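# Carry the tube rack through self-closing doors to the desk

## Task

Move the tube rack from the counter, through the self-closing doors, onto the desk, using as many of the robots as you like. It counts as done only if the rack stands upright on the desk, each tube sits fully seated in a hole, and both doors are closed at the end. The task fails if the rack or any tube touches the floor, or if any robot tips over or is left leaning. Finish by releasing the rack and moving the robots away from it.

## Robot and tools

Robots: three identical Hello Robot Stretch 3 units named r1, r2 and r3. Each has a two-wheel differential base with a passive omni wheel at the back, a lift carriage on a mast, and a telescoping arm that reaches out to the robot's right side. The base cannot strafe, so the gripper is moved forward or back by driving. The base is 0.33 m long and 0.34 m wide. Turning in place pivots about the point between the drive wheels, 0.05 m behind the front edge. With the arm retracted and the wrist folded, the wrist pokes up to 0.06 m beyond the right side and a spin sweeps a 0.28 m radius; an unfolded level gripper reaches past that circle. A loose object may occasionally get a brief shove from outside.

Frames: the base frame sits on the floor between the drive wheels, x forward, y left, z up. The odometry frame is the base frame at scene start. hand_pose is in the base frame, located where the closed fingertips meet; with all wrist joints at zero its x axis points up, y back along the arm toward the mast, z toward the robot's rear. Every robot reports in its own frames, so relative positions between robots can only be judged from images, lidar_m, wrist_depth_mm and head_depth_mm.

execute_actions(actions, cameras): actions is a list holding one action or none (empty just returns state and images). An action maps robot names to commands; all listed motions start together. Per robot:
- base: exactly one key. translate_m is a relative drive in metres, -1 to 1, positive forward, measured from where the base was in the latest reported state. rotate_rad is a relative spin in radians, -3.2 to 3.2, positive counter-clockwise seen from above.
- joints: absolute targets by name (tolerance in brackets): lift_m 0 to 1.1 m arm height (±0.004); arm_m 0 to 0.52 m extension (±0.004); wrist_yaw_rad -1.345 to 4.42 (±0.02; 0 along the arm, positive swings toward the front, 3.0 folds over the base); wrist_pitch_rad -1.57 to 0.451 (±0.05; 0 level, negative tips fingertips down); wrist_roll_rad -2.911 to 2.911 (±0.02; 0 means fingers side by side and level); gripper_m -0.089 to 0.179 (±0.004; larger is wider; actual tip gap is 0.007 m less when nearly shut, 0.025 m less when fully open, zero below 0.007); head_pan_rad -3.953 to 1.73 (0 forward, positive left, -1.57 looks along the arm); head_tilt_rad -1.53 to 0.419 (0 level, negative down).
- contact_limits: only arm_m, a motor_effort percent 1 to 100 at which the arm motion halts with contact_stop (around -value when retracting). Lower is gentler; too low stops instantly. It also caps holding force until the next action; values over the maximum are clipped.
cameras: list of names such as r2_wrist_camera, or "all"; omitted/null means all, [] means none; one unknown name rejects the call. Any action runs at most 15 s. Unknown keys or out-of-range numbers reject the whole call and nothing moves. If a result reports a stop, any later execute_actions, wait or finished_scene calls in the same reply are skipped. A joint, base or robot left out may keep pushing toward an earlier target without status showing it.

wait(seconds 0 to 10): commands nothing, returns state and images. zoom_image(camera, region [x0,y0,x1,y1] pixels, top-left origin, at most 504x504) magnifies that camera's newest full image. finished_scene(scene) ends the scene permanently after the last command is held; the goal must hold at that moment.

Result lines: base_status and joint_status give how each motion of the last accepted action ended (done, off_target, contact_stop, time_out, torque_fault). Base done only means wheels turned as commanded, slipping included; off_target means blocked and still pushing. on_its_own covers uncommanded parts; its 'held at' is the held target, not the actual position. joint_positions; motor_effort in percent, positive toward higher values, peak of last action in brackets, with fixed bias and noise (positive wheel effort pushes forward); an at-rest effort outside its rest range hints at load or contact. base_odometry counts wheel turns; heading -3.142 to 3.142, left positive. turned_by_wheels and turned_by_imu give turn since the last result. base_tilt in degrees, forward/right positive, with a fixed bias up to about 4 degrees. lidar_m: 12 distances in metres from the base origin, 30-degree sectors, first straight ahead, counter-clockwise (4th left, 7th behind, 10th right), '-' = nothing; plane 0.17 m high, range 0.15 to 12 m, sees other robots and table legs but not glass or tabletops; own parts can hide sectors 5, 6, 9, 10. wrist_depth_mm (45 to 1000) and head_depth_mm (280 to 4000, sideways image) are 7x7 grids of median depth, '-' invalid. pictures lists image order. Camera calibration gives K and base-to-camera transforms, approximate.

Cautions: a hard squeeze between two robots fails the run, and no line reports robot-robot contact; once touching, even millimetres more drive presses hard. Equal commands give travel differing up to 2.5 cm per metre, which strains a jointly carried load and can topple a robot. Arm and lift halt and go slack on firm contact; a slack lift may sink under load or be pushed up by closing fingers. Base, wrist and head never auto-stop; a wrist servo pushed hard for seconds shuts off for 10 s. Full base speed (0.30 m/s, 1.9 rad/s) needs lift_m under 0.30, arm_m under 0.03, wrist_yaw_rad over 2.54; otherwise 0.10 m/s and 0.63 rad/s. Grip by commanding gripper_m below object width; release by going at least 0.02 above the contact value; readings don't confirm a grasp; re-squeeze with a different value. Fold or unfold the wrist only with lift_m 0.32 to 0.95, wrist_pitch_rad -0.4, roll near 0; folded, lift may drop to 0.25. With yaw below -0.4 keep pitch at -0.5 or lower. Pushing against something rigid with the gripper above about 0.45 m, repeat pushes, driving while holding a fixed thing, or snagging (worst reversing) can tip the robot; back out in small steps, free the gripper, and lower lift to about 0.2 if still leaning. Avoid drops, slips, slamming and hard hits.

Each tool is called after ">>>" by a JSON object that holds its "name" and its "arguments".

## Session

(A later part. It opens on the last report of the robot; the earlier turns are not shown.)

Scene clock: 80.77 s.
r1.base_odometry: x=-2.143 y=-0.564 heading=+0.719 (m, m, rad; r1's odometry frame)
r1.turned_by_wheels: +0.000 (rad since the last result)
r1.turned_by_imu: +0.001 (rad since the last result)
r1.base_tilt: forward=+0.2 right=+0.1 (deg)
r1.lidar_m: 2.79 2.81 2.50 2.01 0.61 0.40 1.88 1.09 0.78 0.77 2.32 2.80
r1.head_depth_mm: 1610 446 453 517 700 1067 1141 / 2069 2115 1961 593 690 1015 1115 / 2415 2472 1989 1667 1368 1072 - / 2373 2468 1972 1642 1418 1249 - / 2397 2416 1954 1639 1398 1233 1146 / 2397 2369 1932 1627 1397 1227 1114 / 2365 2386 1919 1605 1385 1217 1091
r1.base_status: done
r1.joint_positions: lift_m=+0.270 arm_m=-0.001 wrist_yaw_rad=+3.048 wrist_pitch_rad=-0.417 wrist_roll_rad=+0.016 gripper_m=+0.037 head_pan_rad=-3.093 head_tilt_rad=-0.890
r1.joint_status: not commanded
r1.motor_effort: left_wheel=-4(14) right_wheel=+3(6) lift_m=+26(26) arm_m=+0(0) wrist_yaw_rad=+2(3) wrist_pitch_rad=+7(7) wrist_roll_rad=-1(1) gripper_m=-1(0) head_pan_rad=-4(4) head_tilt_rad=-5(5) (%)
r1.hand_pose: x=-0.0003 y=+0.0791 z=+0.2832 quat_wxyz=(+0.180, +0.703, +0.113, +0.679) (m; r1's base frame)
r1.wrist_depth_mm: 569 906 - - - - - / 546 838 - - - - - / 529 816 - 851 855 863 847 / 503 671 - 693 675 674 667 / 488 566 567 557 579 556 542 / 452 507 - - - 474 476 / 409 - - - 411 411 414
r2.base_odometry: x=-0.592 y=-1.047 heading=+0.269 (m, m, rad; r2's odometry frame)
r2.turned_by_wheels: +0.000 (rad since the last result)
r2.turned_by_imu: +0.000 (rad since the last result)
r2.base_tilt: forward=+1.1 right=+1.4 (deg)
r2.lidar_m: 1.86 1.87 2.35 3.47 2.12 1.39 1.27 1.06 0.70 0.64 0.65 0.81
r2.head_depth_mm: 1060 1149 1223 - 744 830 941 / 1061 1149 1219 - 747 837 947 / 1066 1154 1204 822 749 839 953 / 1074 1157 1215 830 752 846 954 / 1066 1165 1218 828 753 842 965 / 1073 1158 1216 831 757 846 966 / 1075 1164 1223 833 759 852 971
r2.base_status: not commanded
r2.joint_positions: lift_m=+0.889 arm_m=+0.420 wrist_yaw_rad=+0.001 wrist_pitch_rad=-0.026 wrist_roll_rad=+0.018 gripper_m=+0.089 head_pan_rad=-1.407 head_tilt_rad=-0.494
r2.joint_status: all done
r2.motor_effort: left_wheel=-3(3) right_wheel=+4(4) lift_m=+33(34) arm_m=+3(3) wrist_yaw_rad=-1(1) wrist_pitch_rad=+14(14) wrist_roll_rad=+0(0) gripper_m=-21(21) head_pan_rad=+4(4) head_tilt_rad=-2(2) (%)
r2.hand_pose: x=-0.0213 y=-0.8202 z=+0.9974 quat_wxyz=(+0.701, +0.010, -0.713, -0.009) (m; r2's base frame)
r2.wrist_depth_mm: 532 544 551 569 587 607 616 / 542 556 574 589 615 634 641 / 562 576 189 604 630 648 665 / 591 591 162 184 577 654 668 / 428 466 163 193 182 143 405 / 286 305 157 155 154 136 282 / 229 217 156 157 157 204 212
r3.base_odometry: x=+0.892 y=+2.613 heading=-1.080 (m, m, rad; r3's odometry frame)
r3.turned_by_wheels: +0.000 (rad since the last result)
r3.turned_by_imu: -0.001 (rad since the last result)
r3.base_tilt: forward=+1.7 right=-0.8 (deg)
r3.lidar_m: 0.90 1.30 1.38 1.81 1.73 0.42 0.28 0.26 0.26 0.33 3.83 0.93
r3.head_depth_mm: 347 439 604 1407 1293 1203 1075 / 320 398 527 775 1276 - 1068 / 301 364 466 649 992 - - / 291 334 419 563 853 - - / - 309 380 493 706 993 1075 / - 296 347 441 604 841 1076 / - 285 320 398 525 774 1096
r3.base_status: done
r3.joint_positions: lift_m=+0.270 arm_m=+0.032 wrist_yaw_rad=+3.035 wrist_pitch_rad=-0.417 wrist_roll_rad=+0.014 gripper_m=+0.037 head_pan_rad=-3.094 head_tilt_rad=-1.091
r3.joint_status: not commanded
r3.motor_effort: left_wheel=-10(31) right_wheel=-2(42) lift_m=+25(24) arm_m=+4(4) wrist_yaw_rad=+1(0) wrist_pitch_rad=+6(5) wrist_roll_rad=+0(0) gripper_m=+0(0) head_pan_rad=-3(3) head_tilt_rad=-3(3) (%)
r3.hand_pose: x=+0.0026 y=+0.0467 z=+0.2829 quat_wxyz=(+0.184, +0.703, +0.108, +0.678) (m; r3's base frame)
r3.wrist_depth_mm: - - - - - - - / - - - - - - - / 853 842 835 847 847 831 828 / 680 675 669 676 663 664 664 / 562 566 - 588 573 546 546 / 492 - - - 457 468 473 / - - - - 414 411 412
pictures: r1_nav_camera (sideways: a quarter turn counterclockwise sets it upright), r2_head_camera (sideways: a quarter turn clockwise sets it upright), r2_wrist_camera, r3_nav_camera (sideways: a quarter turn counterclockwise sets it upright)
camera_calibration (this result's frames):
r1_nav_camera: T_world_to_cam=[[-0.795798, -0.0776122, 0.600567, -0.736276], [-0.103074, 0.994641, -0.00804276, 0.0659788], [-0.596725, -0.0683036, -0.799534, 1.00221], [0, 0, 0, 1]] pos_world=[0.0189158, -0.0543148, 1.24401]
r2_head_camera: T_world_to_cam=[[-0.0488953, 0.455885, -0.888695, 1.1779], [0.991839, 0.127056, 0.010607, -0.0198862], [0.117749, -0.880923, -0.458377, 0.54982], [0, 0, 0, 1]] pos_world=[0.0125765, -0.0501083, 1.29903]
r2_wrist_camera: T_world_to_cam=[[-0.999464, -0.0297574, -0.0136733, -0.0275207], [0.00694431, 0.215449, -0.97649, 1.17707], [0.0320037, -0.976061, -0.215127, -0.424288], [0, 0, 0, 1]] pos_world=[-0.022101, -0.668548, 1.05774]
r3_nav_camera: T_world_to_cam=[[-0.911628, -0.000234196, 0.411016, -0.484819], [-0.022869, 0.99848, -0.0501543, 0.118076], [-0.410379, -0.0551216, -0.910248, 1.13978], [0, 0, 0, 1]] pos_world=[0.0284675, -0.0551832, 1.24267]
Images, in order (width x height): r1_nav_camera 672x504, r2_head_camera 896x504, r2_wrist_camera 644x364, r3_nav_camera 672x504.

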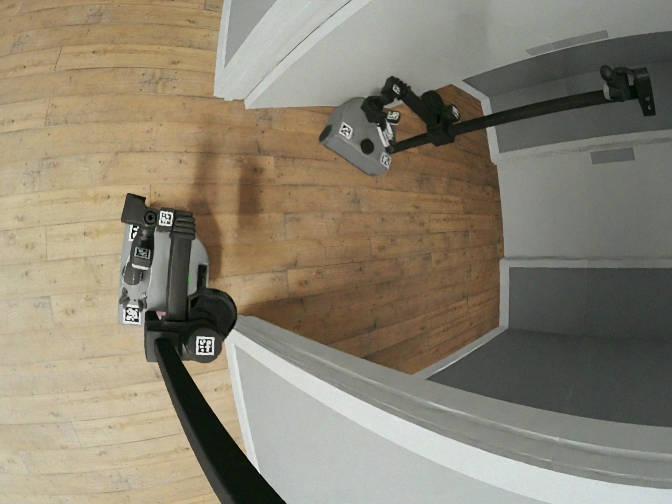

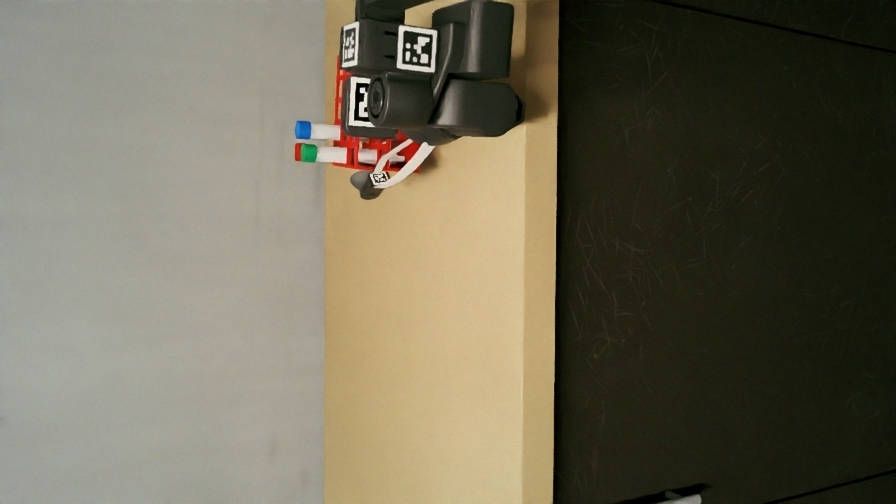

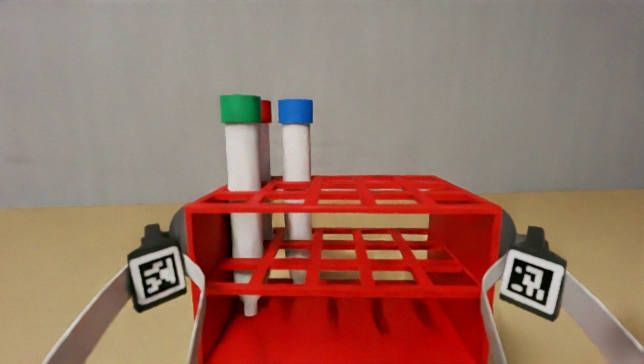

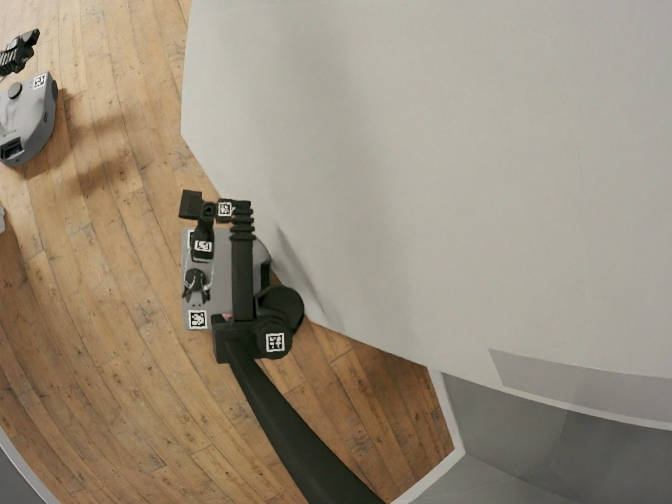

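>>> {"name": "execute_actions", "arguments": {"actions": [{"r1":{"base":{"rotate_rad":0.15},"joints":{"head_pan_rad":-3.1,"head_tilt_rad":-0.9}},"r2":{"joints":{"arm_m":0.02}}}], "cameras": ["r1_nav_camera","r2_wrist_camera"]}}

>>> {"name": "execute_actions", "arguments": {"actions": [{"r1":{"base":{"translate_m":-0.6}},"r2":{"joints":{"wrist_yaw_rad":1.0}}}], "cameras": ["r1_nav_camera"]}}

Scene clock: 109.13 s.
r1.base_odometry: x=-2.143 y=-0.564 heading=+0.869 (m, m, rad; r1's odometry frame)
r1.turned_by_wheels: +0.150 (rad since the last result)
r1.turned_by_imu: +0.151 (rad since the last result)
r1.base_tilt: forward=+0.2 right=+0.1 (deg)
r1.lidar_m: 2.80 2.88 2.50 1.58 0.51 0.40 2.68 1.03 0.77 1.17 2.37 2.95
r1.head_depth_mm: 2264 2312 2006 585 629 877 1124 / 2347 2509 2026 1681 847 901 1118 / 2357 2501 1987 1658 1433 1227 - / 2434 2463 1967 1648 1416 1253 - / 2435 2416 1954 1644 1408 1230 1145 / 2454 2381 1931 1615 1401 1232 1116 / 2399 2343 1819 1492 1383 1221 1087
r1.base_status: done
r1.joint_positions: lift_m=+0.270 arm_m=-0.001 wrist_yaw_rad=+3.048 wrist_pitch_rad=-0.417 wrist_roll_rad=+0.016 gripper_m=+0.037 head_pan_rad=-3.093 head_tilt_rad=-0.890
r1.joint_status: all done
r1.motor_effort: left_wheel=-4(12) right_wheel=+3(6) lift_m=+26(26) arm_m=+1(1) wrist_yaw_rad=+2(2) wrist_pitch_rad=+7(7) wrist_roll_rad=-1(1) gripper_m=-1(0) head_pan_rad=-4(5) head_tilt_rad=-5(4) (%)
r1.hand_pose: x=-0.0003 y=+0.0791 z=+0.2832 quat_wxyz=(+0.180, +0.703, +0.113, +0.679) (m; r1's base frame)
r1.wrist_depth_mm: 440 620 - - - - - / 439 605 - - - - - / 433 651 - 899 873 863 836 / 428 629 - 683 692 658 667 / 404 542 553 542 583 560 558 / 416 503 - - - 478 469 / 423 - - - 412 419 413
r2.base_odometry: x=-0.592 y=-1.047 heading=+0.269 (m, m, rad; r2's odometry frame)
r2.turned_by_wheels: +0.000 (rad since the last result)
r2.turned_by_imu: +0.000 (rad since the last result)
r2.base_tilt: forward=+1.1 right=+1.3 (deg)
r2.lidar_m: 1.86 1.87 2.34 3.48 2.11 1.39 1.28 1.06 0.70 0.64 0.65 0.81
r2.head_depth_mm: 1067 1148 1210 827 457 471 - / 1060 1148 1215 833 501 452 - / 1070 1150 1205 831 462 660 964 / 1067 1155 1210 831 741 840 958 / 1076 1160 1220 833 754 844 962 / 1076 1164 1221 834 756 846 964 / 1076 1164 1235 837 759 853 972
r2.base_status: not commanded
r2.joint_positions: lift_m=+0.889 arm_m=+0.020 wrist_yaw_rad=+0.001 wrist_pitch_rad=-0.027 wrist_roll_rad=+0.018 gripper_m=+0.089 head_pan_rad=-1.407 head_tilt_rad=-0.494
r2.joint_status: all done
r2.motor_effort: left_wheel=-2(2) right_wheel=+3(4) lift_m=+33(33) arm_m=-4(4) wrist_yaw_rad=-1(1) wrist_pitch_rad=+15(15) wrist_roll_rad=+0(0) gripper_m=-21(21) head_pan_rad=+4(4) head_tilt_rad=-3(3) (%)
r2.hand_pose: x=-0.0213 y=-0.4208 z=+0.9972 quat_wxyz=(+0.701, +0.010, -0.713, -0.010) (m; r2's base frame)
r2.wrist_depth_mm: 856 900 905 945 - - - / 912 923 971 989 - - - / 941 955 190 - - - - / 810 775 163 184 566 752 738 / 422 466 163 193 182 143 435 / 397 377 156 155 154 136 478 / 404 422 155 157 157 479 501
r3.base_odometry: x=+0.892 y=+2.613 heading=-1.080 (m, m, rad; r3's odometry frame)
r3.turned_by_wheels: +0.000 (rad since the last result)
r3.turned_by_imu: +0.002 (rad since the last result)
r3.base_tilt: forward=+1.7 right=-0.9 (deg)
r3.lidar_m: 0.90 1.31 1.38 1.81 1.72 0.42 0.28 0.26 0.26 0.33 3.83 0.93
r3.head_depth_mm: 346 439 603 1417 1296 1196 1080 / 320 398 527 776 1284 - 1066 / 301 364 467 650 986 - - / 291 333 419 561 854 - - / - 309 380 494 706 994 1072 / - 296 348 441 602 840 1077 / - 285 320 398 525 770 1099
r3.base_status: not commanded
r3.joint_positions: lift_m=+0.270 arm_m=+0.032 wrist_yaw_rad=+3.035 wrist_pitch_rad=-0.417 wrist_roll_rad=+0.014 gripper_m=+0.037 head_pan_rad=-3.094 head_tilt_rad=-1.091
r3.joint_status: not commanded
r3.motor_effort: left_wheel=-10(9) right_wheel=-1(2) lift_m=+25(25) arm_m=+4(4) wrist_yaw_rad=+0(1) wrist_pitch_rad=+6(6) wrist_roll_rad=+0(0) gripper_m=+0(0) head_pan_rad=-3(4) head_tilt_rad=-4(3) (%)
r3.hand_pose: x=+0.0026 y=+0.0467 z=+0.2829 quat_wxyz=(+0.184, +0.703, +0.108, +0.678) (m; r3's base frame)
r3.wrist_depth_mm: - - - - - - - / - - - - - - - / 849 853 844 840 853 832 841 / 674 683 679 666 661 669 670 / 559 567 - 591 569 547 546 / 493 - - - 457 472 467 / - - - - 410 411 411
pictures: r1_nav_camera (sideways: a quarter turn counterclockwise sets it upright), r2_wrist_camera
camera_calibration (this result's frames):
r1_nav_camera: T_world_to_cam=[[-0.795816, -0.0774463, 0.600566, -0.736274], [-0.102867, 0.994663, -0.00804287, 0.0659777], [-0.596737, -0.068179, -0.799535, 1.00221], [0, 0, 0, 1]] pos_world=[0.0189045, -0.0543175, 1.24401]
r2_wrist_camera: T_world_to_cam=[[-0.999467, -0.0296344, -0.0137034, -0.015584], [0.00696704, 0.216467, -0.976265, 1.09095], [0.0318974, -0.97584, -0.216145, -0.0333595], [0, 0, 0, 1]] pos_world=[-0.0221123, -0.269171, 1.05763]
Images, in order (width x height): r1_nav_camera 672x504, r2_wrist_camera 644x364.

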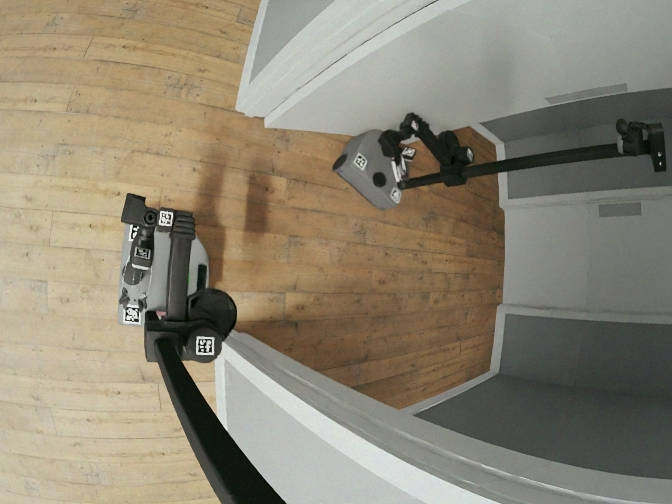

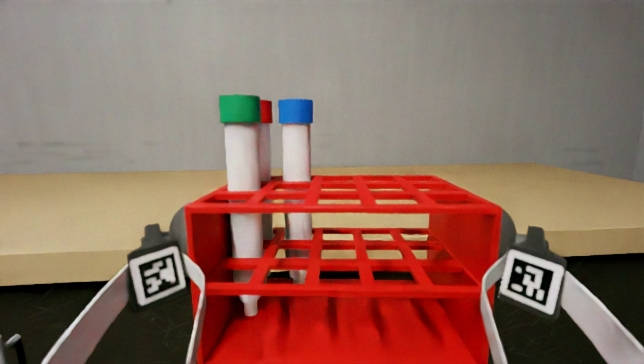

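Scene clock: 112.77 s.
r1.base_odometry: x=-2.531 y=-1.022 heading=+0.868 (m, m, rad; r1's odometry frame)
r1.turned_by_wheels: +0.000 (rad since the last result)
r1.turned_by_imu: +0.001 (rad since the last result)
r1.base_tilt: forward=+0.2 right=+0.1 (deg)
r1.lidar_m: 3.39 0.28 0.24 0.46 0.81 1.08 2.09 0.74 0.62 0.68 0.73 3.18
r1.head_depth_mm: 1826 2071 1991 1695 1455 1266 1138 / 1825 2112 2013 1682 1439 1252 1121 / 1864 2144 1997 1669 1415 1248 - / 1910 2212 1973 1662 1412 1245 - / 1919 2187 1962 1640 1413 1239 1146 / 1922 2172 1939 1629 1397 1230 1120 / 1896 2171 1916 1615 1387 1223 1087
r1.base_status: done
r1.joint_positions: lift_m=+0.270 arm_m=-0.001 wrist_yaw_rad=+3.048 wrist_pitch_rad=-0.417 wrist_roll_rad=+0.016 gripper_m=+0.037 head_pan_rad=-3.093 head_tilt_rad=-0.890
r1.joint_status: not commanded
r1.motor_effort: left_wheel=-3(14) right_wheel=+2(5) lift_m=+26(26) arm_m=+0(1) wrist_yaw_rad=+2(2) wrist_pitch_rad=+7(7) wrist_roll_rad=-1(1) gripper_m=-1(0) head_pan_rad=-4(4) head_tilt_rad=-5(5) (%)
r1.hand_pose: x=-0.0003 y=+0.0791 z=+0.2832 quat_wxyz=(+0.180, +0.703, +0.113, +0.679) (m; r1's base frame)
r1.wrist_depth_mm: 737 709 766 757 439 238 225 / 786 806 810 804 442 257 247 / 807 834 - 878 459 278 280 / 685 681 - 674 477 308 634 / 574 571 556 566 361 348 544 / 489 509 - - - 402 470 / 424 - - - 413 403 411
r2.base_odometry: x=-0.592 y=-1.047 heading=+0.269 (m, m, rad; r2's odometry frame)
r2.turned_by_wheels: +0.000 (rad since the last result)
r2.turned_by_imu: +0.000 (rad since the last result)
r2.base_tilt: forward=+1.1 right=+1.3 (deg)
r2.lidar_m: 1.86 1.89 2.35 3.48 2.11 1.39 1.27 1.06 0.70 0.64 0.65 0.81
r2.head_depth_mm: 1061 1140 1204 826 742 833 928 / 1064 1153 1215 832 744 836 936 / 1072 1149 1214 829 748 843 952 / 1067 1158 1216 831 749 826 - / 1073 1165 1219 834 751 845 - / 1078 1163 1223 833 745 420 947 / 1081 1167 1213 835 708 388 961
r2.base_status: not commanded
r2.joint_positions: lift_m=+0.889 arm_m=+0.020 wrist_yaw_rad=+0.998 wrist_pitch_rad=-0.027 wrist_roll_rad=+0.018 gripper_m=+0.089 head_pan_rad=-1.407 head_tilt_rad=-0.494
r2.joint_status: all done
r2.motor_effort: left_wheel=-2(2) right_wheel=+3(4) lift_m=+33(34) arm_m=-3(4) wrist_yaw_rad=+3(3) wrist_pitch_rad=+15(15) wrist_roll_rad=+0(0) gripper_m=-21(22) head_pan_rad=+4(4) head_tilt_rad=-2(1) (%)
r2.hand_pose: x=+0.1932 y=-0.3039 z=+0.9972 quat_wxyz=(+0.620, +0.350, -0.621, +0.327) (m; r2's base frame)
r2.wrist_depth_mm: - - - - - 958 772 / - - - - - 965 774 / - - 190 - - 976 818 / - - 163 184 575 756 741 / - - 164 193 182 143 410 / - - 156 155 154 136 318 / - - 155 157 157 401 360
r3.base_odometry: x=+0.892 y=+2.613 heading=-1.080 (m, m, rad; r3's odometry frame)
r3.turned_by_wheels: +0.000 (rad since the last result)
r3.turned_by_imu: +0.001 (rad since the last result)
r3.base_tilt: forward=+1.7 right=-0.7 (deg)
r3.lidar_m: 0.62 1.30 1.38 1.80 1.73 0.42 0.28 0.26 0.26 0.33 3.83 0.63
r3.head_depth_mm: 346 439 605 1405 1298 1197 1078 / 320 398 526 775 1286 - 1066 / 301 364 466 650 989 - - / 291 333 418 561 854 - - / - 309 380 494 707 989 1070 / - 296 347 440 602 841 1070 / - 285 320 397 526 770 1098
r3.base_status: not commanded
r3.joint_positions: lift_m=+0.270 arm_m=+0.032 wrist_yaw_rad=+3.035 wrist_pitch_rad=-0.417 wrist_roll_rad=+0.014 gripper_m=+0.037 head_pan_rad=-3.094 head_tilt_rad=-1.091
r3.joint_status: not commanded
r3.motor_effort: left_wheel=-10(9) right_wheel=-2(1) lift_m=+25(25) arm_m=+4(3) wrist_yaw_rad=+1(1) wrist_pitch_rad=+5(5) wrist_roll_rad=+0(0) gripper_m=+0(0) head_pan_rad=-2(4) head_tilt_rad=-3(3) (%)
r3.hand_pose: x=+0.0026 y=+0.0467 z=+0.2829 quat_wxyz=(+0.184, +0.703, +0.108, +0.678) (m; r3's base frame)
r3.wrist_depth_mm: - - - - - - - / - - - - - - - / 871 849 825 837 844 844 840 / 675 670 665 664 666 671 663 / 549 564 - 587 571 552 554 / 492 - - - 458 469 467 / - - - - 408 412 407
pictures: r1_nav_camera (sideways: a quarter turn counterclockwise sets it upright)
camera_calibration (this result's frames):
r1_nav_camera: T_world_to_cam=[[-0.795841, -0.0774471, 0.600532, -0.73623], [-0.102866, 0.994663, -0.00804518, 0.0659807], [-0.596704, -0.0681771, -0.79956, 1.00224], [0, 0, 0, 1]] pos_world=[0.0189069, -0.0543174, 1.24401]
Images, in order (width x height): r1_nav_camera 672x504.

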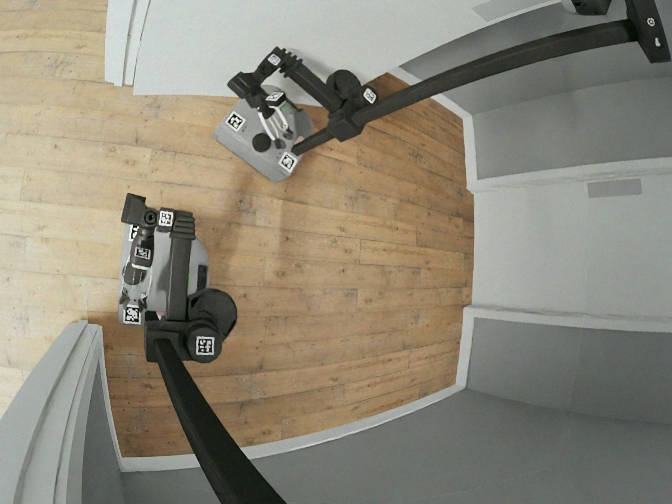

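>>> {"name": "execute_actions", "arguments": {"actions": [{"r1":{"base":{"rotate_rad":-0.08}},"r2":{"joints":{"wrist_yaw_rad":1.9}}}], "cameras": []}}

>>> {"name": "execute_actions", "arguments": {"actions": [{"r1":{"base":{"translate_m":-1}},"r2":{"base":{"rotate_rad":1.5},"joints":{"head_pan_rad":0.3,"head_tilt_rad":-0.8}}}], "cameras": ["r1_nav_camera","r2_nav_camera"]}}

Scene clock: 118.67 s.
r1.base_odometry: x=-2.531 y=-1.022 heading=+0.789 (m, m, rad; r1's odometry frame)
r1.turned_by_wheels: -0.080 (rad since the last result)
r1.turned_by_imu: -0.078 (rad since the last result)
r1.base_tilt: forward=+0.2 right=+0.1 (deg)
r1.lidar_m: 3.39 0.34 0.24 0.37 0.80 1.01 2.09 2.13 0.62 0.68 0.68 2.99
r1.head_depth_mm: 1797 1844 1852 1660 1452 1268 1139 / 1869 2162 2011 1675 1438 1254 1121 / 1853 2164 1981 1670 1431 1251 - / 1880 2166 1977 1651 1416 1247 - / 1898 2198 1952 1635 1412 1233 1147 / 1884 2178 1939 1631 1400 1226 1117 / 1883 2136 1914 1613 1388 1220 1094
r1.base_status: done
r1.joint_positions: lift_m=+0.270 arm_m=-0.001 wrist_yaw_rad=+3.048 wrist_pitch_rad=-0.417 wrist_roll_rad=+0.016 gripper_m=+0.037 head_pan_rad=-3.093 head_tilt_rad=-0.890
r1.joint_status: not commanded
r1.motor_effort: left_wheel=+3(8) right_wheel=-2(3) lift_m=+26(26) arm_m=+0(1) wrist_yaw_rad=+1(2) wrist_pitch_rad=+7(7) wrist_roll_rad=-1(0) gripper_m=-1(0) head_pan_rad=-4(4) head_tilt_rad=-5(5) (%)
r1.hand_pose: x=-0.0003 y=+0.0791 z=+0.2832 quat_wxyz=(+0.180, +0.703, +0.113, +0.679) (m; r1's base frame)
r1.wrist_depth_mm: 685 718 752 734 358 240 242 / 728 770 805 798 371 260 280 / 817 790 - 822 384 287 760 / 687 694 - 675 363 322 663 / 561 570 570 559 363 373 559 / 483 503 - - - 450 484 / 435 - - - 412 411 409
r2.base_odometry: x=-0.592 y=-1.047 heading=+0.269 (m, m, rad; r2's odometry frame)
r2.turned_by_wheels: +0.000 (rad since the last result)
r2.turned_by_imu: +0.000 (rad since the last result)
r2.base_tilt: forward=+1.0 right=+1.3 (deg)
r2.lidar_m: 1.86 1.88 2.34 3.48 2.12 1.38 1.27 1.07 0.70 0.64 0.65 0.81
r2.head_depth_mm: 1064 1147 1205 825 743 836 905 / 1064 1151 1211 829 745 836 906 / 1069 1155 1208 828 747 838 927 / 1072 1159 1210 830 750 844 956 / 1074 1156 1221 830 755 844 959 / 1074 1160 1218 830 757 850 969 / 1075 1164 1220 835 757 856 971
r2.base_status: not commanded
r2.joint_positions: lift_m=+0.889 arm_m=+0.020 wrist_yaw_rad=+1.898 wrist_pitch_rad=-0.027 wrist_roll_rad=+0.018 gripper_m=+0.089 head_pan_rad=-1.407 head_tilt_rad=-0.494
r2.joint_status: all done
r2.motor_effort: left_wheel=-2(2) right_wheel=+3(3) lift_m=+33(33) arm_m=-4(4) wrist_yaw_rad=+2(4) wrist_pitch_rad=+15(15) wrist_roll_rad=+0(0) gripper_m=-21(21) head_pan_rad=+4(4) head_tilt_rad=-2(2) (%)
r2.hand_pose: x=+0.2206 y=-0.0833 z=+0.9972 quat_wxyz=(+0.417, +0.585, -0.407, +0.564) (m; r2's base frame)
r2.wrist_depth_mm: - - - - - - - / - - - - - - - / - - 189 - - - - / - - 163 184 - - - / - - 162 193 182 142 809 / - - 156 155 154 136 754 / - - 155 158 157 - -
r3.base_odometry: x=+0.892 y=+2.613 heading=-1.080 (m, m, rad; r3's odometry frame)
r3.turned_by_wheels: +0.000 (rad since the last result)
r3.turned_by_imu: +0.001 (rad since the last result)
r3.base_tilt: forward=+1.7 right=-0.8 (deg)
r3.lidar_m: 0.62 1.30 1.39 1.81 1.72 0.42 0.28 0.26 0.26 0.33 3.83 0.63
r3.head_depth_mm: 347 439 603 1413 1296 1203 1079 / 320 399 527 774 1279 - 1072 / 302 363 467 649 992 - - / 291 334 418 563 852 - - / - 309 380 494 706 992 1071 / - 296 348 441 603 844 1072 / - 285 321 398 524 772 1101
r3.base_status: not commanded
r3.joint_positions: lift_m=+0.270 arm_m=+0.032 wrist_yaw_rad=+3.035 wrist_pitch_rad=-0.417 wrist_roll_rad=+0.014 gripper_m=+0.037 head_pan_rad=-3.094 head_tilt_rad=-1.091
r3.joint_status: not commanded
r3.motor_effort: left_wheel=-9(10) right_wheel=-2(2) lift_m=+25(25) arm_m=+4(4) wrist_yaw_rad=+0(0) wrist_pitch_rad=+5(6) wrist_roll_rad=+0(0) gripper_m=+0(0) head_pan_rad=-3(3) head_tilt_rad=-3(4) (%)
r3.hand_pose: x=+0.0026 y=+0.0467 z=+0.2829 quat_wxyz=(+0.184, +0.703, +0.108, +0.678) (m; r3's base frame)
r3.wrist_depth_mm: - - - - - - - / - - - - - - - / 858 838 842 838 853 848 832 / 681 664 671 661 675 666 662 / 554 564 - 583 566 551 545 / 487 - - - 455 470 469 / - - - - 414 409 410
pictures: none
No camera images: the call's "cameras" was empty. Leave "cameras" out to get every camera's image.

Scene clock: 123.60 s.
r1.base_odometry: x=-3.235 y=-1.731 heading=+0.789 (m, m, rad; r1's odometry frame)
r1.turned_by_wheels: +0.000 (rad since the last result)
r1.turned_by_imu: +0.002 (rad since the last result)
r1.base_tilt: forward=+0.2 right=+0.1 (deg)
r1.lidar_m: 1.12 1.09 0.72 0.67 0.68 0.86 1.09 1.20 1.39 1.42 0.74 0.82
r1.head_depth_mm: 983 1150 1362 1546 1420 1267 1137 / 978 1137 1362 1601 1445 1260 1121 / 973 1127 1343 1585 1424 1251 - / 976 1127 1332 1578 1412 1246 - / 1033 1197 1418 1600 1406 1236 1139 / 1027 1184 1414 1590 1400 1227 1119 / 1020 1176 1400 1566 1382 1216 1091
r1.base_status: done
r1.joint_positions: lift_m=+0.270 arm_m=-0.001 wrist_yaw_rad=+3.048 wrist_pitch_rad=-0.417 wrist_roll_rad=+0.016 gripper_m=+0.037 head_pan_rad=-3.093 head_tilt_rad=-0.890
r1.joint_status: not commanded
r1.motor_effort: left_wheel=+3(8) right_wheel=-1(6) lift_m=+26(26) arm_m=+0(1) wrist_yaw_rad=+1(2) wrist_pitch_rad=+7(7) wrist_roll_rad=-1(0) gripper_m=+0(0) head_pan_rad=-4(4) head_tilt_rad=-5(5) (%)
r1.hand_pose: x=-0.0003 y=+0.0791 z=+0.2832 quat_wxyz=(+0.180, +0.703, +0.113, +0.679) (m; r1's base frame)
r1.wrist_depth_mm: 587 603 640 663 681 703 742 / 631 639 677 706 742 798 814 / 680 713 - 764 771 807 858 / 685 675 - 675 680 686 661 / 561 581 563 555 580 559 555 / 480 498 - - - 467 480 / 429 - - - 412 417 411
r2.base_odometry: x=-0.592 y=-1.047 heading=+1.769 (m, m, rad; r2's odometry frame)
r2.turned_by_wheels: +1.500 (rad since the last result)
r2.turned_by_imu: +1.519 (rad since the last result)
r2.base_tilt: forward=+1.1 right=+1.3 (deg)
r2.lidar_m: 3.48 2.28 1.43 1.28 1.28 0.72 0.64 0.64 0.77 1.86 1.87 2.25
r2.head_depth_mm: 3213 2904 2229 1851 296 298 729 / 3253 2923 2251 1848 1552 338 1166 / 3254 2907 2230 1835 1561 1358 1189 / 3278 2900 2238 1824 1566 1347 1190 / 3333 2884 2252 1832 1573 1349 1195 / 3357 2905 2243 1836 1558 1356 1195 / 3226 2882 2250 1816 1560 1351 1198
r2.base_status: done
r2.joint_positions: lift_m=+0.889 arm_m=+0.020 wrist_yaw_rad=+1.898 wrist_pitch_rad=-0.027 wrist_roll_rad=+0.018 gripper_m=+0.089 head_pan_rad=+0.293 head_tilt_rad=-0.790
r2.joint_status: all done
r2.motor_effort: left_wheel=-2(5) right_wheel=+4(7) lift_m=+33(33) arm_m=-3(3) wrist_yaw_rad=+2(3) wrist_pitch_rad=+15(15) wrist_roll_rad=+0(0) gripper_m=-21(21) head_pan_rad=+4(61) head_tilt_rad=-4(25) (%)
r2.hand_pose: x=+0.2206 y=-0.0832 z=+0.9972 quat_wxyz=(+0.416, +0.585, -0.407, +0.564) (m; r2's base frame)
r2.wrist_depth_mm: - - - - - - - / - - - - - - - / - - 190 - - - - / - - 162 184 - - - / - - 163 194 182 143 - / - - 156 155 153 136 - / - - 155 157 158 - -
r3.base_odometry: x=+0.892 y=+2.613 heading=-1.080 (m, m, rad; r3's odometry frame)
r3.turned_by_wheels: +0.000 (rad since the last result)
r3.turned_by_imu: +0.001 (rad since the last result)
r3.base_tilt: forward=+1.7 right=-0.7 (deg)
r3.lidar_m: 0.90 1.30 0.82 1.80 1.72 0.42 0.28 0.26 0.26 0.33 3.84 0.93
r3.head_depth_mm: 347 439 604 1402 1304 1198 1079 / 320 398 526 776 1283 - 1066 / 301 363 466 649 992 - - / 290 333 418 561 852 - - / - 309 380 494 707 995 1074 / - 296 348 441 601 841 1076 / - 285 321 398 525 771 1093
r3.base_status: not commanded
r3.joint_positions: lift_m=+0.270 arm_m=+0.032 wrist_yaw_rad=+3.035 wrist_pitch_rad=-0.417 wrist_roll_rad=+0.014 gripper_m=+0.037 head_pan_rad=-3.094 head_tilt_rad=-1.091
r3.joint_status: not commanded
r3.motor_effort: left_wheel=-9(10) right_wheel=-1(1) lift_m=+25(25) arm_m=+4(3) wrist_yaw_rad=+0(1) wrist_pitch_rad=+5(6) wrist_roll_rad=+0(0) gripper_m=+0(0) head_pan_rad=-4(3) head_tilt_rad=-3(4) (%)
r3.hand_pose: x=+0.0026 y=+0.0467 z=+0.2829 quat_wxyz=(+0.184, +0.703, +0.108, +0.678) (m; r3's base frame)
r3.wrist_depth_mm: - - - - 961 - - / - - - 980 874 - - / 852 855 853 831 840 832 827 / 680 670 675 657 666 661 662 / 558 567 - 579 575 551 553 / 492 - - - 460 468 469 / - - - - 412 413 410
pictures: r1_nav_camera (sideways: a quarter turn counterclockwise sets it upright), r2_nav_camera (sideways: a quarter turn counterclockwise sets it upright)
camera_calibration (this result's frames):
r1_nav_camera: T_world_to_cam=[[-0.795856, -0.0774154, 0.600516, -0.736209], [-0.102826, 0.994667, -0.00804629, 0.0659819], [-0.596691, -0.0681522, -0.799572, 1.00226], [0, 0, 0, 1]] pos_world=[0.0189059, -0.0543178, 1.24401]
r2_nav_camera: T_world_to_cam=[[0.676743, 0.210395, 0.705516, -0.878093], [0.272829, -0.961735, 0.0251007, 0.0149172], [0.6838, 0.175498, -0.708249, 0.878721], [0, 0, 0, 1]] pos_world=[-0.0106962, 0.0448784, 1.24149]
Images, in order (width x height): r1_nav_camera 672x504, r2_nav_camera 672x504.

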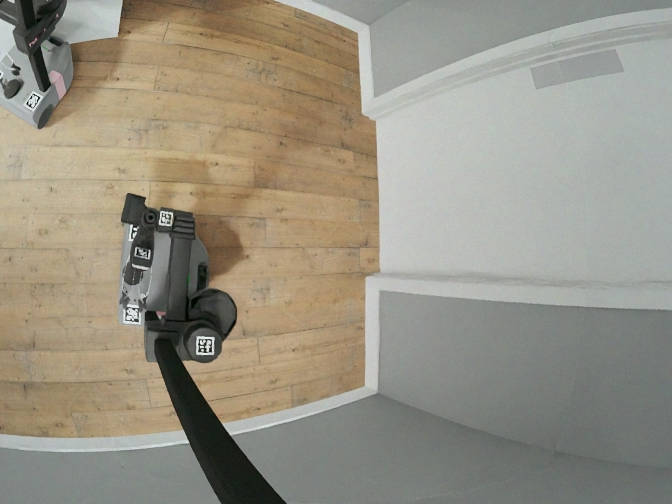

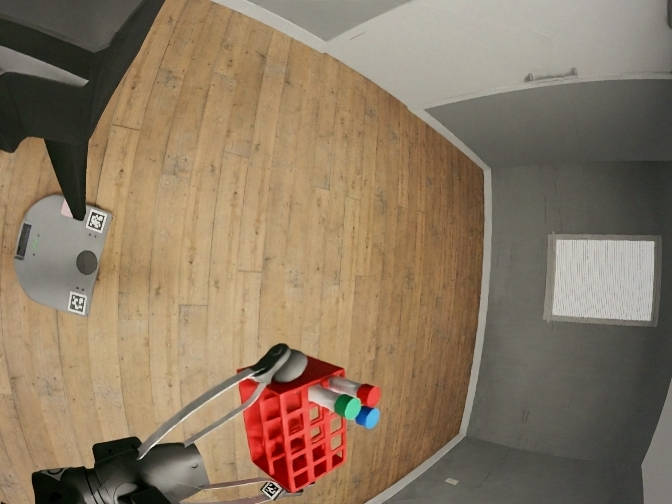

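>>> {"name": "execute_actions", "arguments": {"actions": [{"r1":{"base":{"rotate_rad":0.72}},"r2":{"base":{"rotate_rad":0.08}}}], "cameras": []}}

>>> {"name": "execute_actions", "arguments": {"actions": [{"r1":{"base":{"translate_m":-0.85}},"r2":{"base":{"translate_m":0.4}}}], "cameras": []}}

>>> {"name": "execute_actions", "arguments": {"actions": [{"r1":{"base":{"rotate_rad":-0.62},"joints":{"head_tilt_rad":-1.1}},"r2":{"base":{"translate_m":0.15}}}], "cameras": ["r1_nav_camera"]}}

Scene clock: 137.67 s.
r1.base_odometry: x=-3.235 y=-1.731 heading=+1.509 (m, m, rad; r1's odometry frame)
r1.turned_by_wheels: +0.720 (rad since the last result)
r1.turned_by_imu: +0.716 (rad since the last result)
r1.base_tilt: forward=+0.1 right=+0.1 (deg)
r1.lidar_m: 0.89 0.68 0.67 0.71 1.03 1.09 1.25 1.45 0.99 0.74 1.26 1.12
r1.head_depth_mm: 1057 1175 1331 1536 1445 1268 1134 / 1119 1261 1448 1614 1446 1261 1121 / 1206 1366 1588 1665 1433 1251 - / 1228 1418 1677 1650 1415 1245 - / 1309 1525 1799 1636 1408 1238 1145 / 1433 1687 1893 1631 1399 1228 1116 / 1498 1687 1829 1611 1389 1214 1085
r1.base_status: done
r1.joint_positions: lift_m=+0.270 arm_m=-0.001 wrist_yaw_rad=+3.048 wrist_pitch_rad=-0.417 wrist_roll_rad=+0.016 gripper_m=+0.037 head_pan_rad=-3.094 head_tilt_rad=-0.890
r1.joint_status: not commanded
r1.motor_effort: left_wheel=-3(11) right_wheel=+3(7) lift_m=+26(26) arm_m=+1(0) wrist_yaw_rad=+2(2) wrist_pitch_rad=+7(7) wrist_roll_rad=-1(1) gripper_m=-1(1) head_pan_rad=-4(4) head_tilt_rad=-4(5) (%)
r1.hand_pose: x=-0.0003 y=+0.0791 z=+0.2832 quat_wxyz=(+0.180, +0.703, +0.113, +0.679) (m; r1's base frame)
r1.wrist_depth_mm: 883 - 842 769 662 580 508 / 899 - 918 833 718 627 552 / 874 853 - 848 773 659 587 / 675 688 - 675 688 670 612 / 576 576 568 560 581 552 548 / 488 503 - - - 468 473 / 435 - - - 421 415 423
r2.base_odometry: x=-0.592 y=-1.047 heading=+1.849 (m, m, rad; r2's odometry frame)
r2.turned_by_wheels: +0.080 (rad since the last result)
r2.turned_by_imu: +0.081 (rad since the last result)
r2.base_tilt: forward=+1.0 right=+1.3 (deg)
r2.lidar_m: 3.48 2.06 1.37 1.27 1.04 0.69 0.64 0.65 0.82 1.86 1.89 2.38
r2.head_depth_mm: 3206 2810 2230 1857 296 298 728 / 3253 2915 2254 1851 1551 338 1168 / 3288 2901 2244 1820 1561 1354 1182 / 3321 2925 2254 1845 1564 1354 1188 / 3379 2895 2254 1834 1557 1337 1188 / 3254 2867 2253 1847 1560 1345 1184 / 2683 2674 2240 1831 1570 1346 1186
r2.base_status: done
r2.joint_positions: lift_m=+0.889 arm_m=+0.020 wrist_yaw_rad=+1.898 wrist_pitch_rad=-0.027 wrist_roll_rad=+0.018 gripper_m=+0.089 head_pan_rad=+0.293 head_tilt_rad=-0.790
r2.joint_status: not commanded
r2.motor_effort: left_wheel=-2(6) right_wheel=+4(6) lift_m=+33(33) arm_m=-3(4) wrist_yaw_rad=+1(2) wrist_pitch_rad=+14(15) wrist_roll_rad=+0(0) gripper_m=-21(21) head_pan_rad=+5(4) head_tilt_rad=-5(4) (%)
r2.hand_pose: x=+0.2206 y=-0.0831 z=+0.9972 quat_wxyz=(+0.416, +0.585, -0.407, +0.564) (m; r2's base frame)
r2.wrist_depth_mm: - - - - - - - / - - - - - - - / - - 190 - - - - / - - 162 185 - - - / - - 162 193 182 143 - / - - 157 156 154 135 - / - - 156 158 157 - -
r3.base_odometry: x=+0.892 y=+2.613 heading=-1.080 (m, m, rad; r3's odometry frame)
r3.turned_by_wheels: +0.000 (rad since the last result)
r3.turned_by_imu: +0.001 (rad since the last result)
r3.base_tilt: forward=+1.8 right=-0.7 (deg)
r3.lidar_m: 0.90 1.30 0.82 1.80 1.72 0.42 0.28 0.26 0.26 0.33 3.84 0.93
r3.head_depth_mm: 347 439 604 1407 1297 1198 1078 / 320 399 527 774 1278 - 1065 / 301 363 466 651 988 - - / 290 334 419 561 851 - - / - 309 380 493 706 996 1074 / - 296 348 440 603 841 1073 / - 285 320 397 527 771 1092
r3.base_status: not commanded
r3.joint_positions: lift_m=+0.270 arm_m=+0.032 wrist_yaw_rad=+3.035 wrist_pitch_rad=-0.417 wrist_roll_rad=+0.014 gripper_m=+0.037 head_pan_rad=-3.094 head_tilt_rad=-1.091
r3.joint_status: not commanded
r3.motor_effort: left_wheel=-9(9) right_wheel=-2(1) lift_m=+25(24) arm_m=+4(3) wrist_yaw_rad=+1(0) wrist_pitch_rad=+5(6) wrist_roll_rad=+0(0) gripper_m=+0(0) head_pan_rad=-3(3) head_tilt_rad=-3(4) (%)
r3.hand_pose: x=+0.0026 y=+0.0467 z=+0.2829 quat_wxyz=(+0.184, +0.703, +0.108, +0.678) (m; r3's base frame)
r3.wrist_depth_mm: - - - - - - - / - - - 852 806 - - / 852 858 849 836 827 836 840 / 672 669 664 664 665 665 665 / 560 561 - 587 567 556 546 / 490 - - - 457 470 472 / - - - - 408 411 409
pictures: none
No camera images: the call's "cameras" was empty. Leave "cameras" out to get every camera's image.

Scene clock: 142.97 s.
r1.base_odometry: x=-3.288 y=-2.580 heading=+1.508 (m, m, rad; r1's odometry frame)
r1.turned_by_wheels: +0.000 (rad since the last result)
r1.turned_by_imu: +0.002 (rad since the last result)
r1.base_tilt: forward=+0.2 right=+0.2 (deg)
r1.lidar_m: 1.52 1.17 1.15 0.64 0.49 0.48 0.52 0.62 0.95 1.00 1.04 1.11
r1.head_depth_mm: 418 467 530 611 721 884 1091 / 444 501 576 673 813 1020 1117 / 477 543 630 748 923 1186 - / 470 547 656 803 1048 1244 - / 446 520 622 785 1045 1236 1144 / 502 594 725 934 1282 1227 1118 / 553 666 836 1122 1359 1220 1091
r1.base_status: done
r1.joint_positions: lift_m=+0.270 arm_m=-0.001 wrist_yaw_rad=+3.048 wrist_pitch_rad=-0.417 wrist_roll_rad=+0.016 gripper_m=+0.037 head_pan_rad=-3.094 head_tilt_rad=-0.890
r1.joint_status: not commanded
r1.motor_effort: left_wheel=-4(12) right_wheel=+3(6) lift_m=+26(26) arm_m=+0(0) wrist_yaw_rad=+2(3) wrist_pitch_rad=+7(7) wrist_roll_rad=+0(1) gripper_m=+0(0) head_pan_rad=-4(4) head_tilt_rad=-4(5) (%)
r1.hand_pose: x=-0.0003 y=+0.0791 z=+0.2832 quat_wxyz=(+0.180, +0.703, +0.113, +0.679) (m; r1's base frame)
r1.wrist_depth_mm: 386 449 669 666 - 956 857 / 402 477 694 750 - - 911 / 417 514 - 800 849 846 834 / 437 542 - 689 684 683 680 / 458 549 574 570 576 553 555 / 464 508 - - - 473 475 / 432 - - - 421 413 410
r2.base_odometry: x=-0.702 y=-0.662 heading=+1.849 (m, m, rad; r2's odometry frame)
r2.turned_by_wheels: +0.000 (rad since the last result)
r2.turned_by_imu: +0.002 (rad since the last result)
r2.base_tilt: forward=+1.1 right=+1.3 (deg)
r2.lidar_m: 3.08 2.12 1.41 1.32 1.34 1.12 1.04 1.06 1.33 1.82 1.84 2.32
r2.head_depth_mm: 2777 2906 2238 1838 926 298 728 / 2826 2886 2254 1835 1561 337 1174 / 2875 2926 2247 1826 1550 1344 1194 / 2904 2865 2263 1837 1558 1344 1193 / 3018 2913 2249 1838 1551 1346 1183 / 3039 2830 2233 1841 1548 1353 1193 / 2764 2753 2234 1835 1557 1355 1188
r2.base_status: done
r2.joint_positions: lift_m=+0.889 arm_m=+0.020 wrist_yaw_rad=+1.898 wrist_pitch_rad=-0.027 wrist_roll_rad=+0.018 gripper_m=+0.089 head_pan_rad=+0.293 head_tilt_rad=-0.790
r2.joint_status: not commanded
r2.motor_effort: left_wheel=-2(3) right_wheel=+4(6) lift_m=+33(33) arm_m=-3(3) wrist_yaw_rad=+2(1) wrist_pitch_rad=+15(15) wrist_roll_rad=+0(0) gripper_m=-21(21) head_pan_rad=+4(5) head_tilt_rad=-5(4) (%)
r2.hand_pose: x=+0.2206 y=-0.0831 z=+0.9972 quat_wxyz=(+0.416, +0.585, -0.407, +0.564) (m; r2's base frame)
r2.wrist_depth_mm: - - - - - - - / - - - - - - - / - - 189 - - - - / - - 161 184 - - - / - - 162 194 182 143 - / - - 156 154 153 135 - / - - 156 157 157 - -
r3.base_odometry: x=+0.892 y=+2.613 heading=-1.080 (m, m, rad; r3's odometry frame)
r3.turned_by_wheels: +0.000 (rad since the last result)
r3.turned_by_imu: +0.001 (rad since the last result)
r3.base_tilt: forward=+1.8 right=-0.7 (deg)
r3.lidar_m: 0.90 1.30 1.38 1.80 1.25 0.42 0.28 0.26 0.26 0.33 3.84 0.93
r3.head_depth_mm: 347 439 603 1408 1291 1199 1078 / 320 398 527 774 1276 - 1067 / 301 363 466 652 991 - - / 290 333 418 562 850 - - / - 309 380 494 706 996 1068 / - 296 347 441 603 843 1076 / - 285 320 398 524 773 1098
r3.base_status: not commanded
r3.joint_positions: lift_m=+0.270 arm_m=+0.032 wrist_yaw_rad=+3.035 wrist_pitch_rad=-0.417 wrist_roll_rad=+0.014 gripper_m=+0.037 head_pan_rad=-3.094 head_tilt_rad=-1.091
r3.joint_status: not commanded
r3.motor_effort: left_wheel=-10(10) right_wheel=-1(2) lift_m=+25(24) arm_m=+4(4) wrist_yaw_rad=+1(1) wrist_pitch_rad=+6(6) wrist_roll_rad=+0(0) gripper_m=+0(0) head_pan_rad=-4(3) head_tilt_rad=-3(3) (%)
r3.hand_pose: x=+0.0026 y=+0.0467 z=+0.2829 quat_wxyz=(+0.184, +0.703, +0.108, +0.678) (m; r3's base frame)
r3.wrist_depth_mm: - - - - - - - / - - - - - - - / 850 854 846 852 845 830 824 / 671 669 680 662 662 668 673 / 556 565 - 594 567 561 550 / 490 - - - 459 473 470 / - - - - 411 412 411
pictures: none
No camera images: the call's "cameras" was empty. Leave "cameras" out to get every camera's image.

Scene clock: 146.00 s.
r1.base_odometry: x=-3.288 y=-2.580 heading=+0.889 (m, m, rad; r1's odometry frame)
r1.turned_by_wheels: -0.620 (rad since the last result)
r1.turned_by_imu: -0.615 (rad since the last result)
r1.base_tilt: forward=+0.2 right=+0.2 (deg)
r1.lidar_m: 1.12 1.66 1.20 1.15 0.67 0.51 0.49 0.50 0.55 0.95 0.97 1.04
r1.head_depth_mm: 443 534 670 899 1270 1228 1095 / 446 538 679 911 1276 1212 1086 / 449 542 684 922 1272 - 1063 / 451 546 689 932 1271 - 1056 / 454 550 697 946 1267 - 1048 / 457 555 702 956 1261 1199 1040 / 460 559 709 954 1225 1162 1074
r1.base_status: done
r1.joint_positions: lift_m=+0.270 arm_m=-0.001 wrist_yaw_rad=+3.048 wrist_pitch_rad=-0.417 wrist_roll_rad=+0.016 gripper_m=+0.037 head_pan_rad=-3.094 head_tilt_rad=-1.087
r1.joint_status: all done
r1.motor_effort: left_wheel=+3(11) right_wheel=-2(5) lift_m=+26(26) arm_m=+0(0) wrist_yaw_rad=+1(1) wrist_pitch_rad=+7(7) wrist_roll_rad=+0(1) gripper_m=+0(1) head_pan_rad=-3(4) head_tilt_rad=-7(25) (%)
r1.hand_pose: x=-0.0003 y=+0.0791 z=+0.2832 quat_wxyz=(+0.180, +0.703, +0.113, +0.679) (m; r1's base frame)
r1.wrist_depth_mm: 526 697 - - - - - / 550 696 - - - - - / 592 713 - 877 858 863 842 / 593 671 - 682 665 673 662 / 565 569 562 561 576 542 557 / 482 496 - - - 470 469 / 428 - - - 418 412 409
r2.base_odometry: x=-0.743 y=-0.518 heading=+1.848 (m, m, rad; r2's odometry frame)
r2.turned_by_wheels: +0.000 (rad since the last result)
r2.turned_by_imu: +0.000 (rad since the last result)
r2.base_tilt: forward=+1.1 right=+1.3 (deg)
r2.lidar_m: 2.95 2.15 1.44 1.33 1.35 1.28 1.19 1.20 1.94 1.80 1.82 2.30
r2.head_depth_mm: 2635 2838 2243 1838 926 298 728 / 2652 2902 2252 1866 1561 337 1168 / 2723 2913 2254 1873 1560 1343 1184 / 2789 2858 2281 1835 1560 1351 1190 / 2809 2851 2280 1840 1543 1355 1191 / 2928 2931 2248 1828 1569 1355 1187 / 2758 2786 2258 1843 1547 1345 1191
r2.base_status: done
r2.joint_positions: lift_m=+0.889 arm_m=+0.020 wrist_yaw_rad=+1.898 wrist_pitch_rad=-0.027 wrist_roll_rad=+0.018 gripper_m=+0.089 head_pan_rad=+0.293 head_tilt_rad=-0.790
r2.joint_status: not commanded
r2.motor_effort: left_wheel=-3(4) right_wheel=+4(8) lift_m=+33(33) arm_m=-4(3) wrist_yaw_rad=+2(1) wrist_pitch_rad=+15(15) wrist_roll_rad=+0(0) gripper_m=-22(21) head_pan_rad=+5(4) head_tilt_rad=-4(4) (%)
r2.hand_pose: x=+0.2206 y=-0.0831 z=+0.9972 quat_wxyz=(+0.416, +0.585, -0.407, +0.564) (m; r2's base frame)
r2.wrist_depth_mm: - - - - - - - / - - - - - - - / - - 187 - - - - / - - 161 186 - - - / - - 163 195 182 143 - / - - 156 155 154 135 - / - - 155 158 157 - -
r3.base_odometry: x=+0.892 y=+2.613 heading=-1.080 (m, m, rad; r3's odometry frame)
r3.turned_by_wheels: +0.000 (rad since the last result)
r3.turned_by_imu: +0.000 (rad since the last result)
r3.base_tilt: forward=+1.7 right=-0.7 (deg)
r3.lidar_m: 0.90 1.30 1.38 1.35 1.25 0.42 0.28 0.26 0.26 0.33 3.84 0.93
r3.head_depth_mm: 347 439 604 1411 1298 1199 1080 / 320 398 527 774 1281 - 1066 / 301 363 467 652 991 - - / 290 333 418 563 852 - - / - 309 380 494 705 995 1073 / - 296 348 441 603 842 1075 / - 285 320 398 525 774 1098
r3.base_status: not commanded
r3.joint_positions: lift_m=+0.270 arm_m=+0.032 wrist_yaw_rad=+3.035 wrist_pitch_rad=-0.417 wrist_roll_rad=+0.014 gripper_m=+0.037 head_pan_rad=-3.094 head_tilt_rad=-1.091
r3.joint_status: not commanded
r3.motor_effort: left_wheel=-10(10) right_wheel=-1(1) lift_m=+25(25) arm_m=+4(4) wrist_yaw_rad=+0(0) wrist_pitch_rad=+5(6) wrist_roll_rad=+0(0) gripper_m=+0(0) head_pan_rad=-2(4) head_tilt_rad=-3(4) (%)
r3.hand_pose: x=+0.0026 y=+0.0467 z=+0.2829 quat_wxyz=(+0.184, +0.703, +0.108, +0.678) (m; r3's base frame)
r3.wrist_depth_mm: - - - - - - - / - - - - - - - / 850 868 842 846 839 838 822 / 673 674 668 666 660 666 656 / 560 568 - 582 574 551 548 / 490 - - - 456 471 470 / - - - - 414 411 411
pictures: r1_nav_camera (sideways: a quarter turn counterclockwise sets it upright)
camera_calibration (this result's frames):
r1_nav_camera: T_world_to_cam=[[-0.897709, -0.0821181, 0.432869, -0.517197], [-0.0999775, 0.994816, -0.018616, 0.0797216], [-0.429096, -0.0599889, -0.901265, 1.13341], [0, 0, 0, 1]] pos_world=[0.0300197, -0.0537876, 1.24686]
Images, in order (width x height): r1_nav_camera 672x504.

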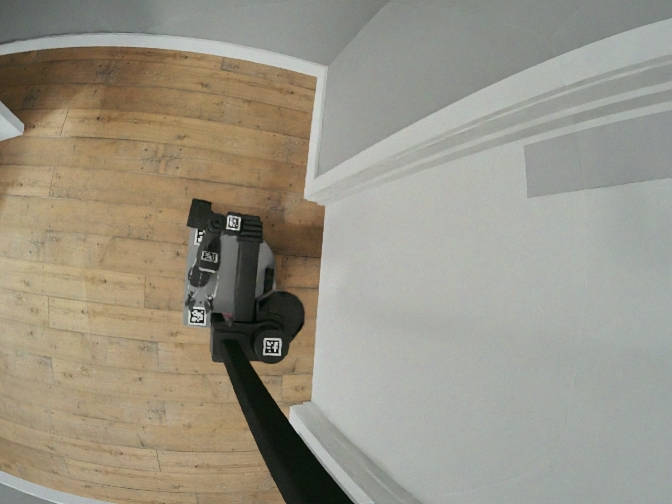

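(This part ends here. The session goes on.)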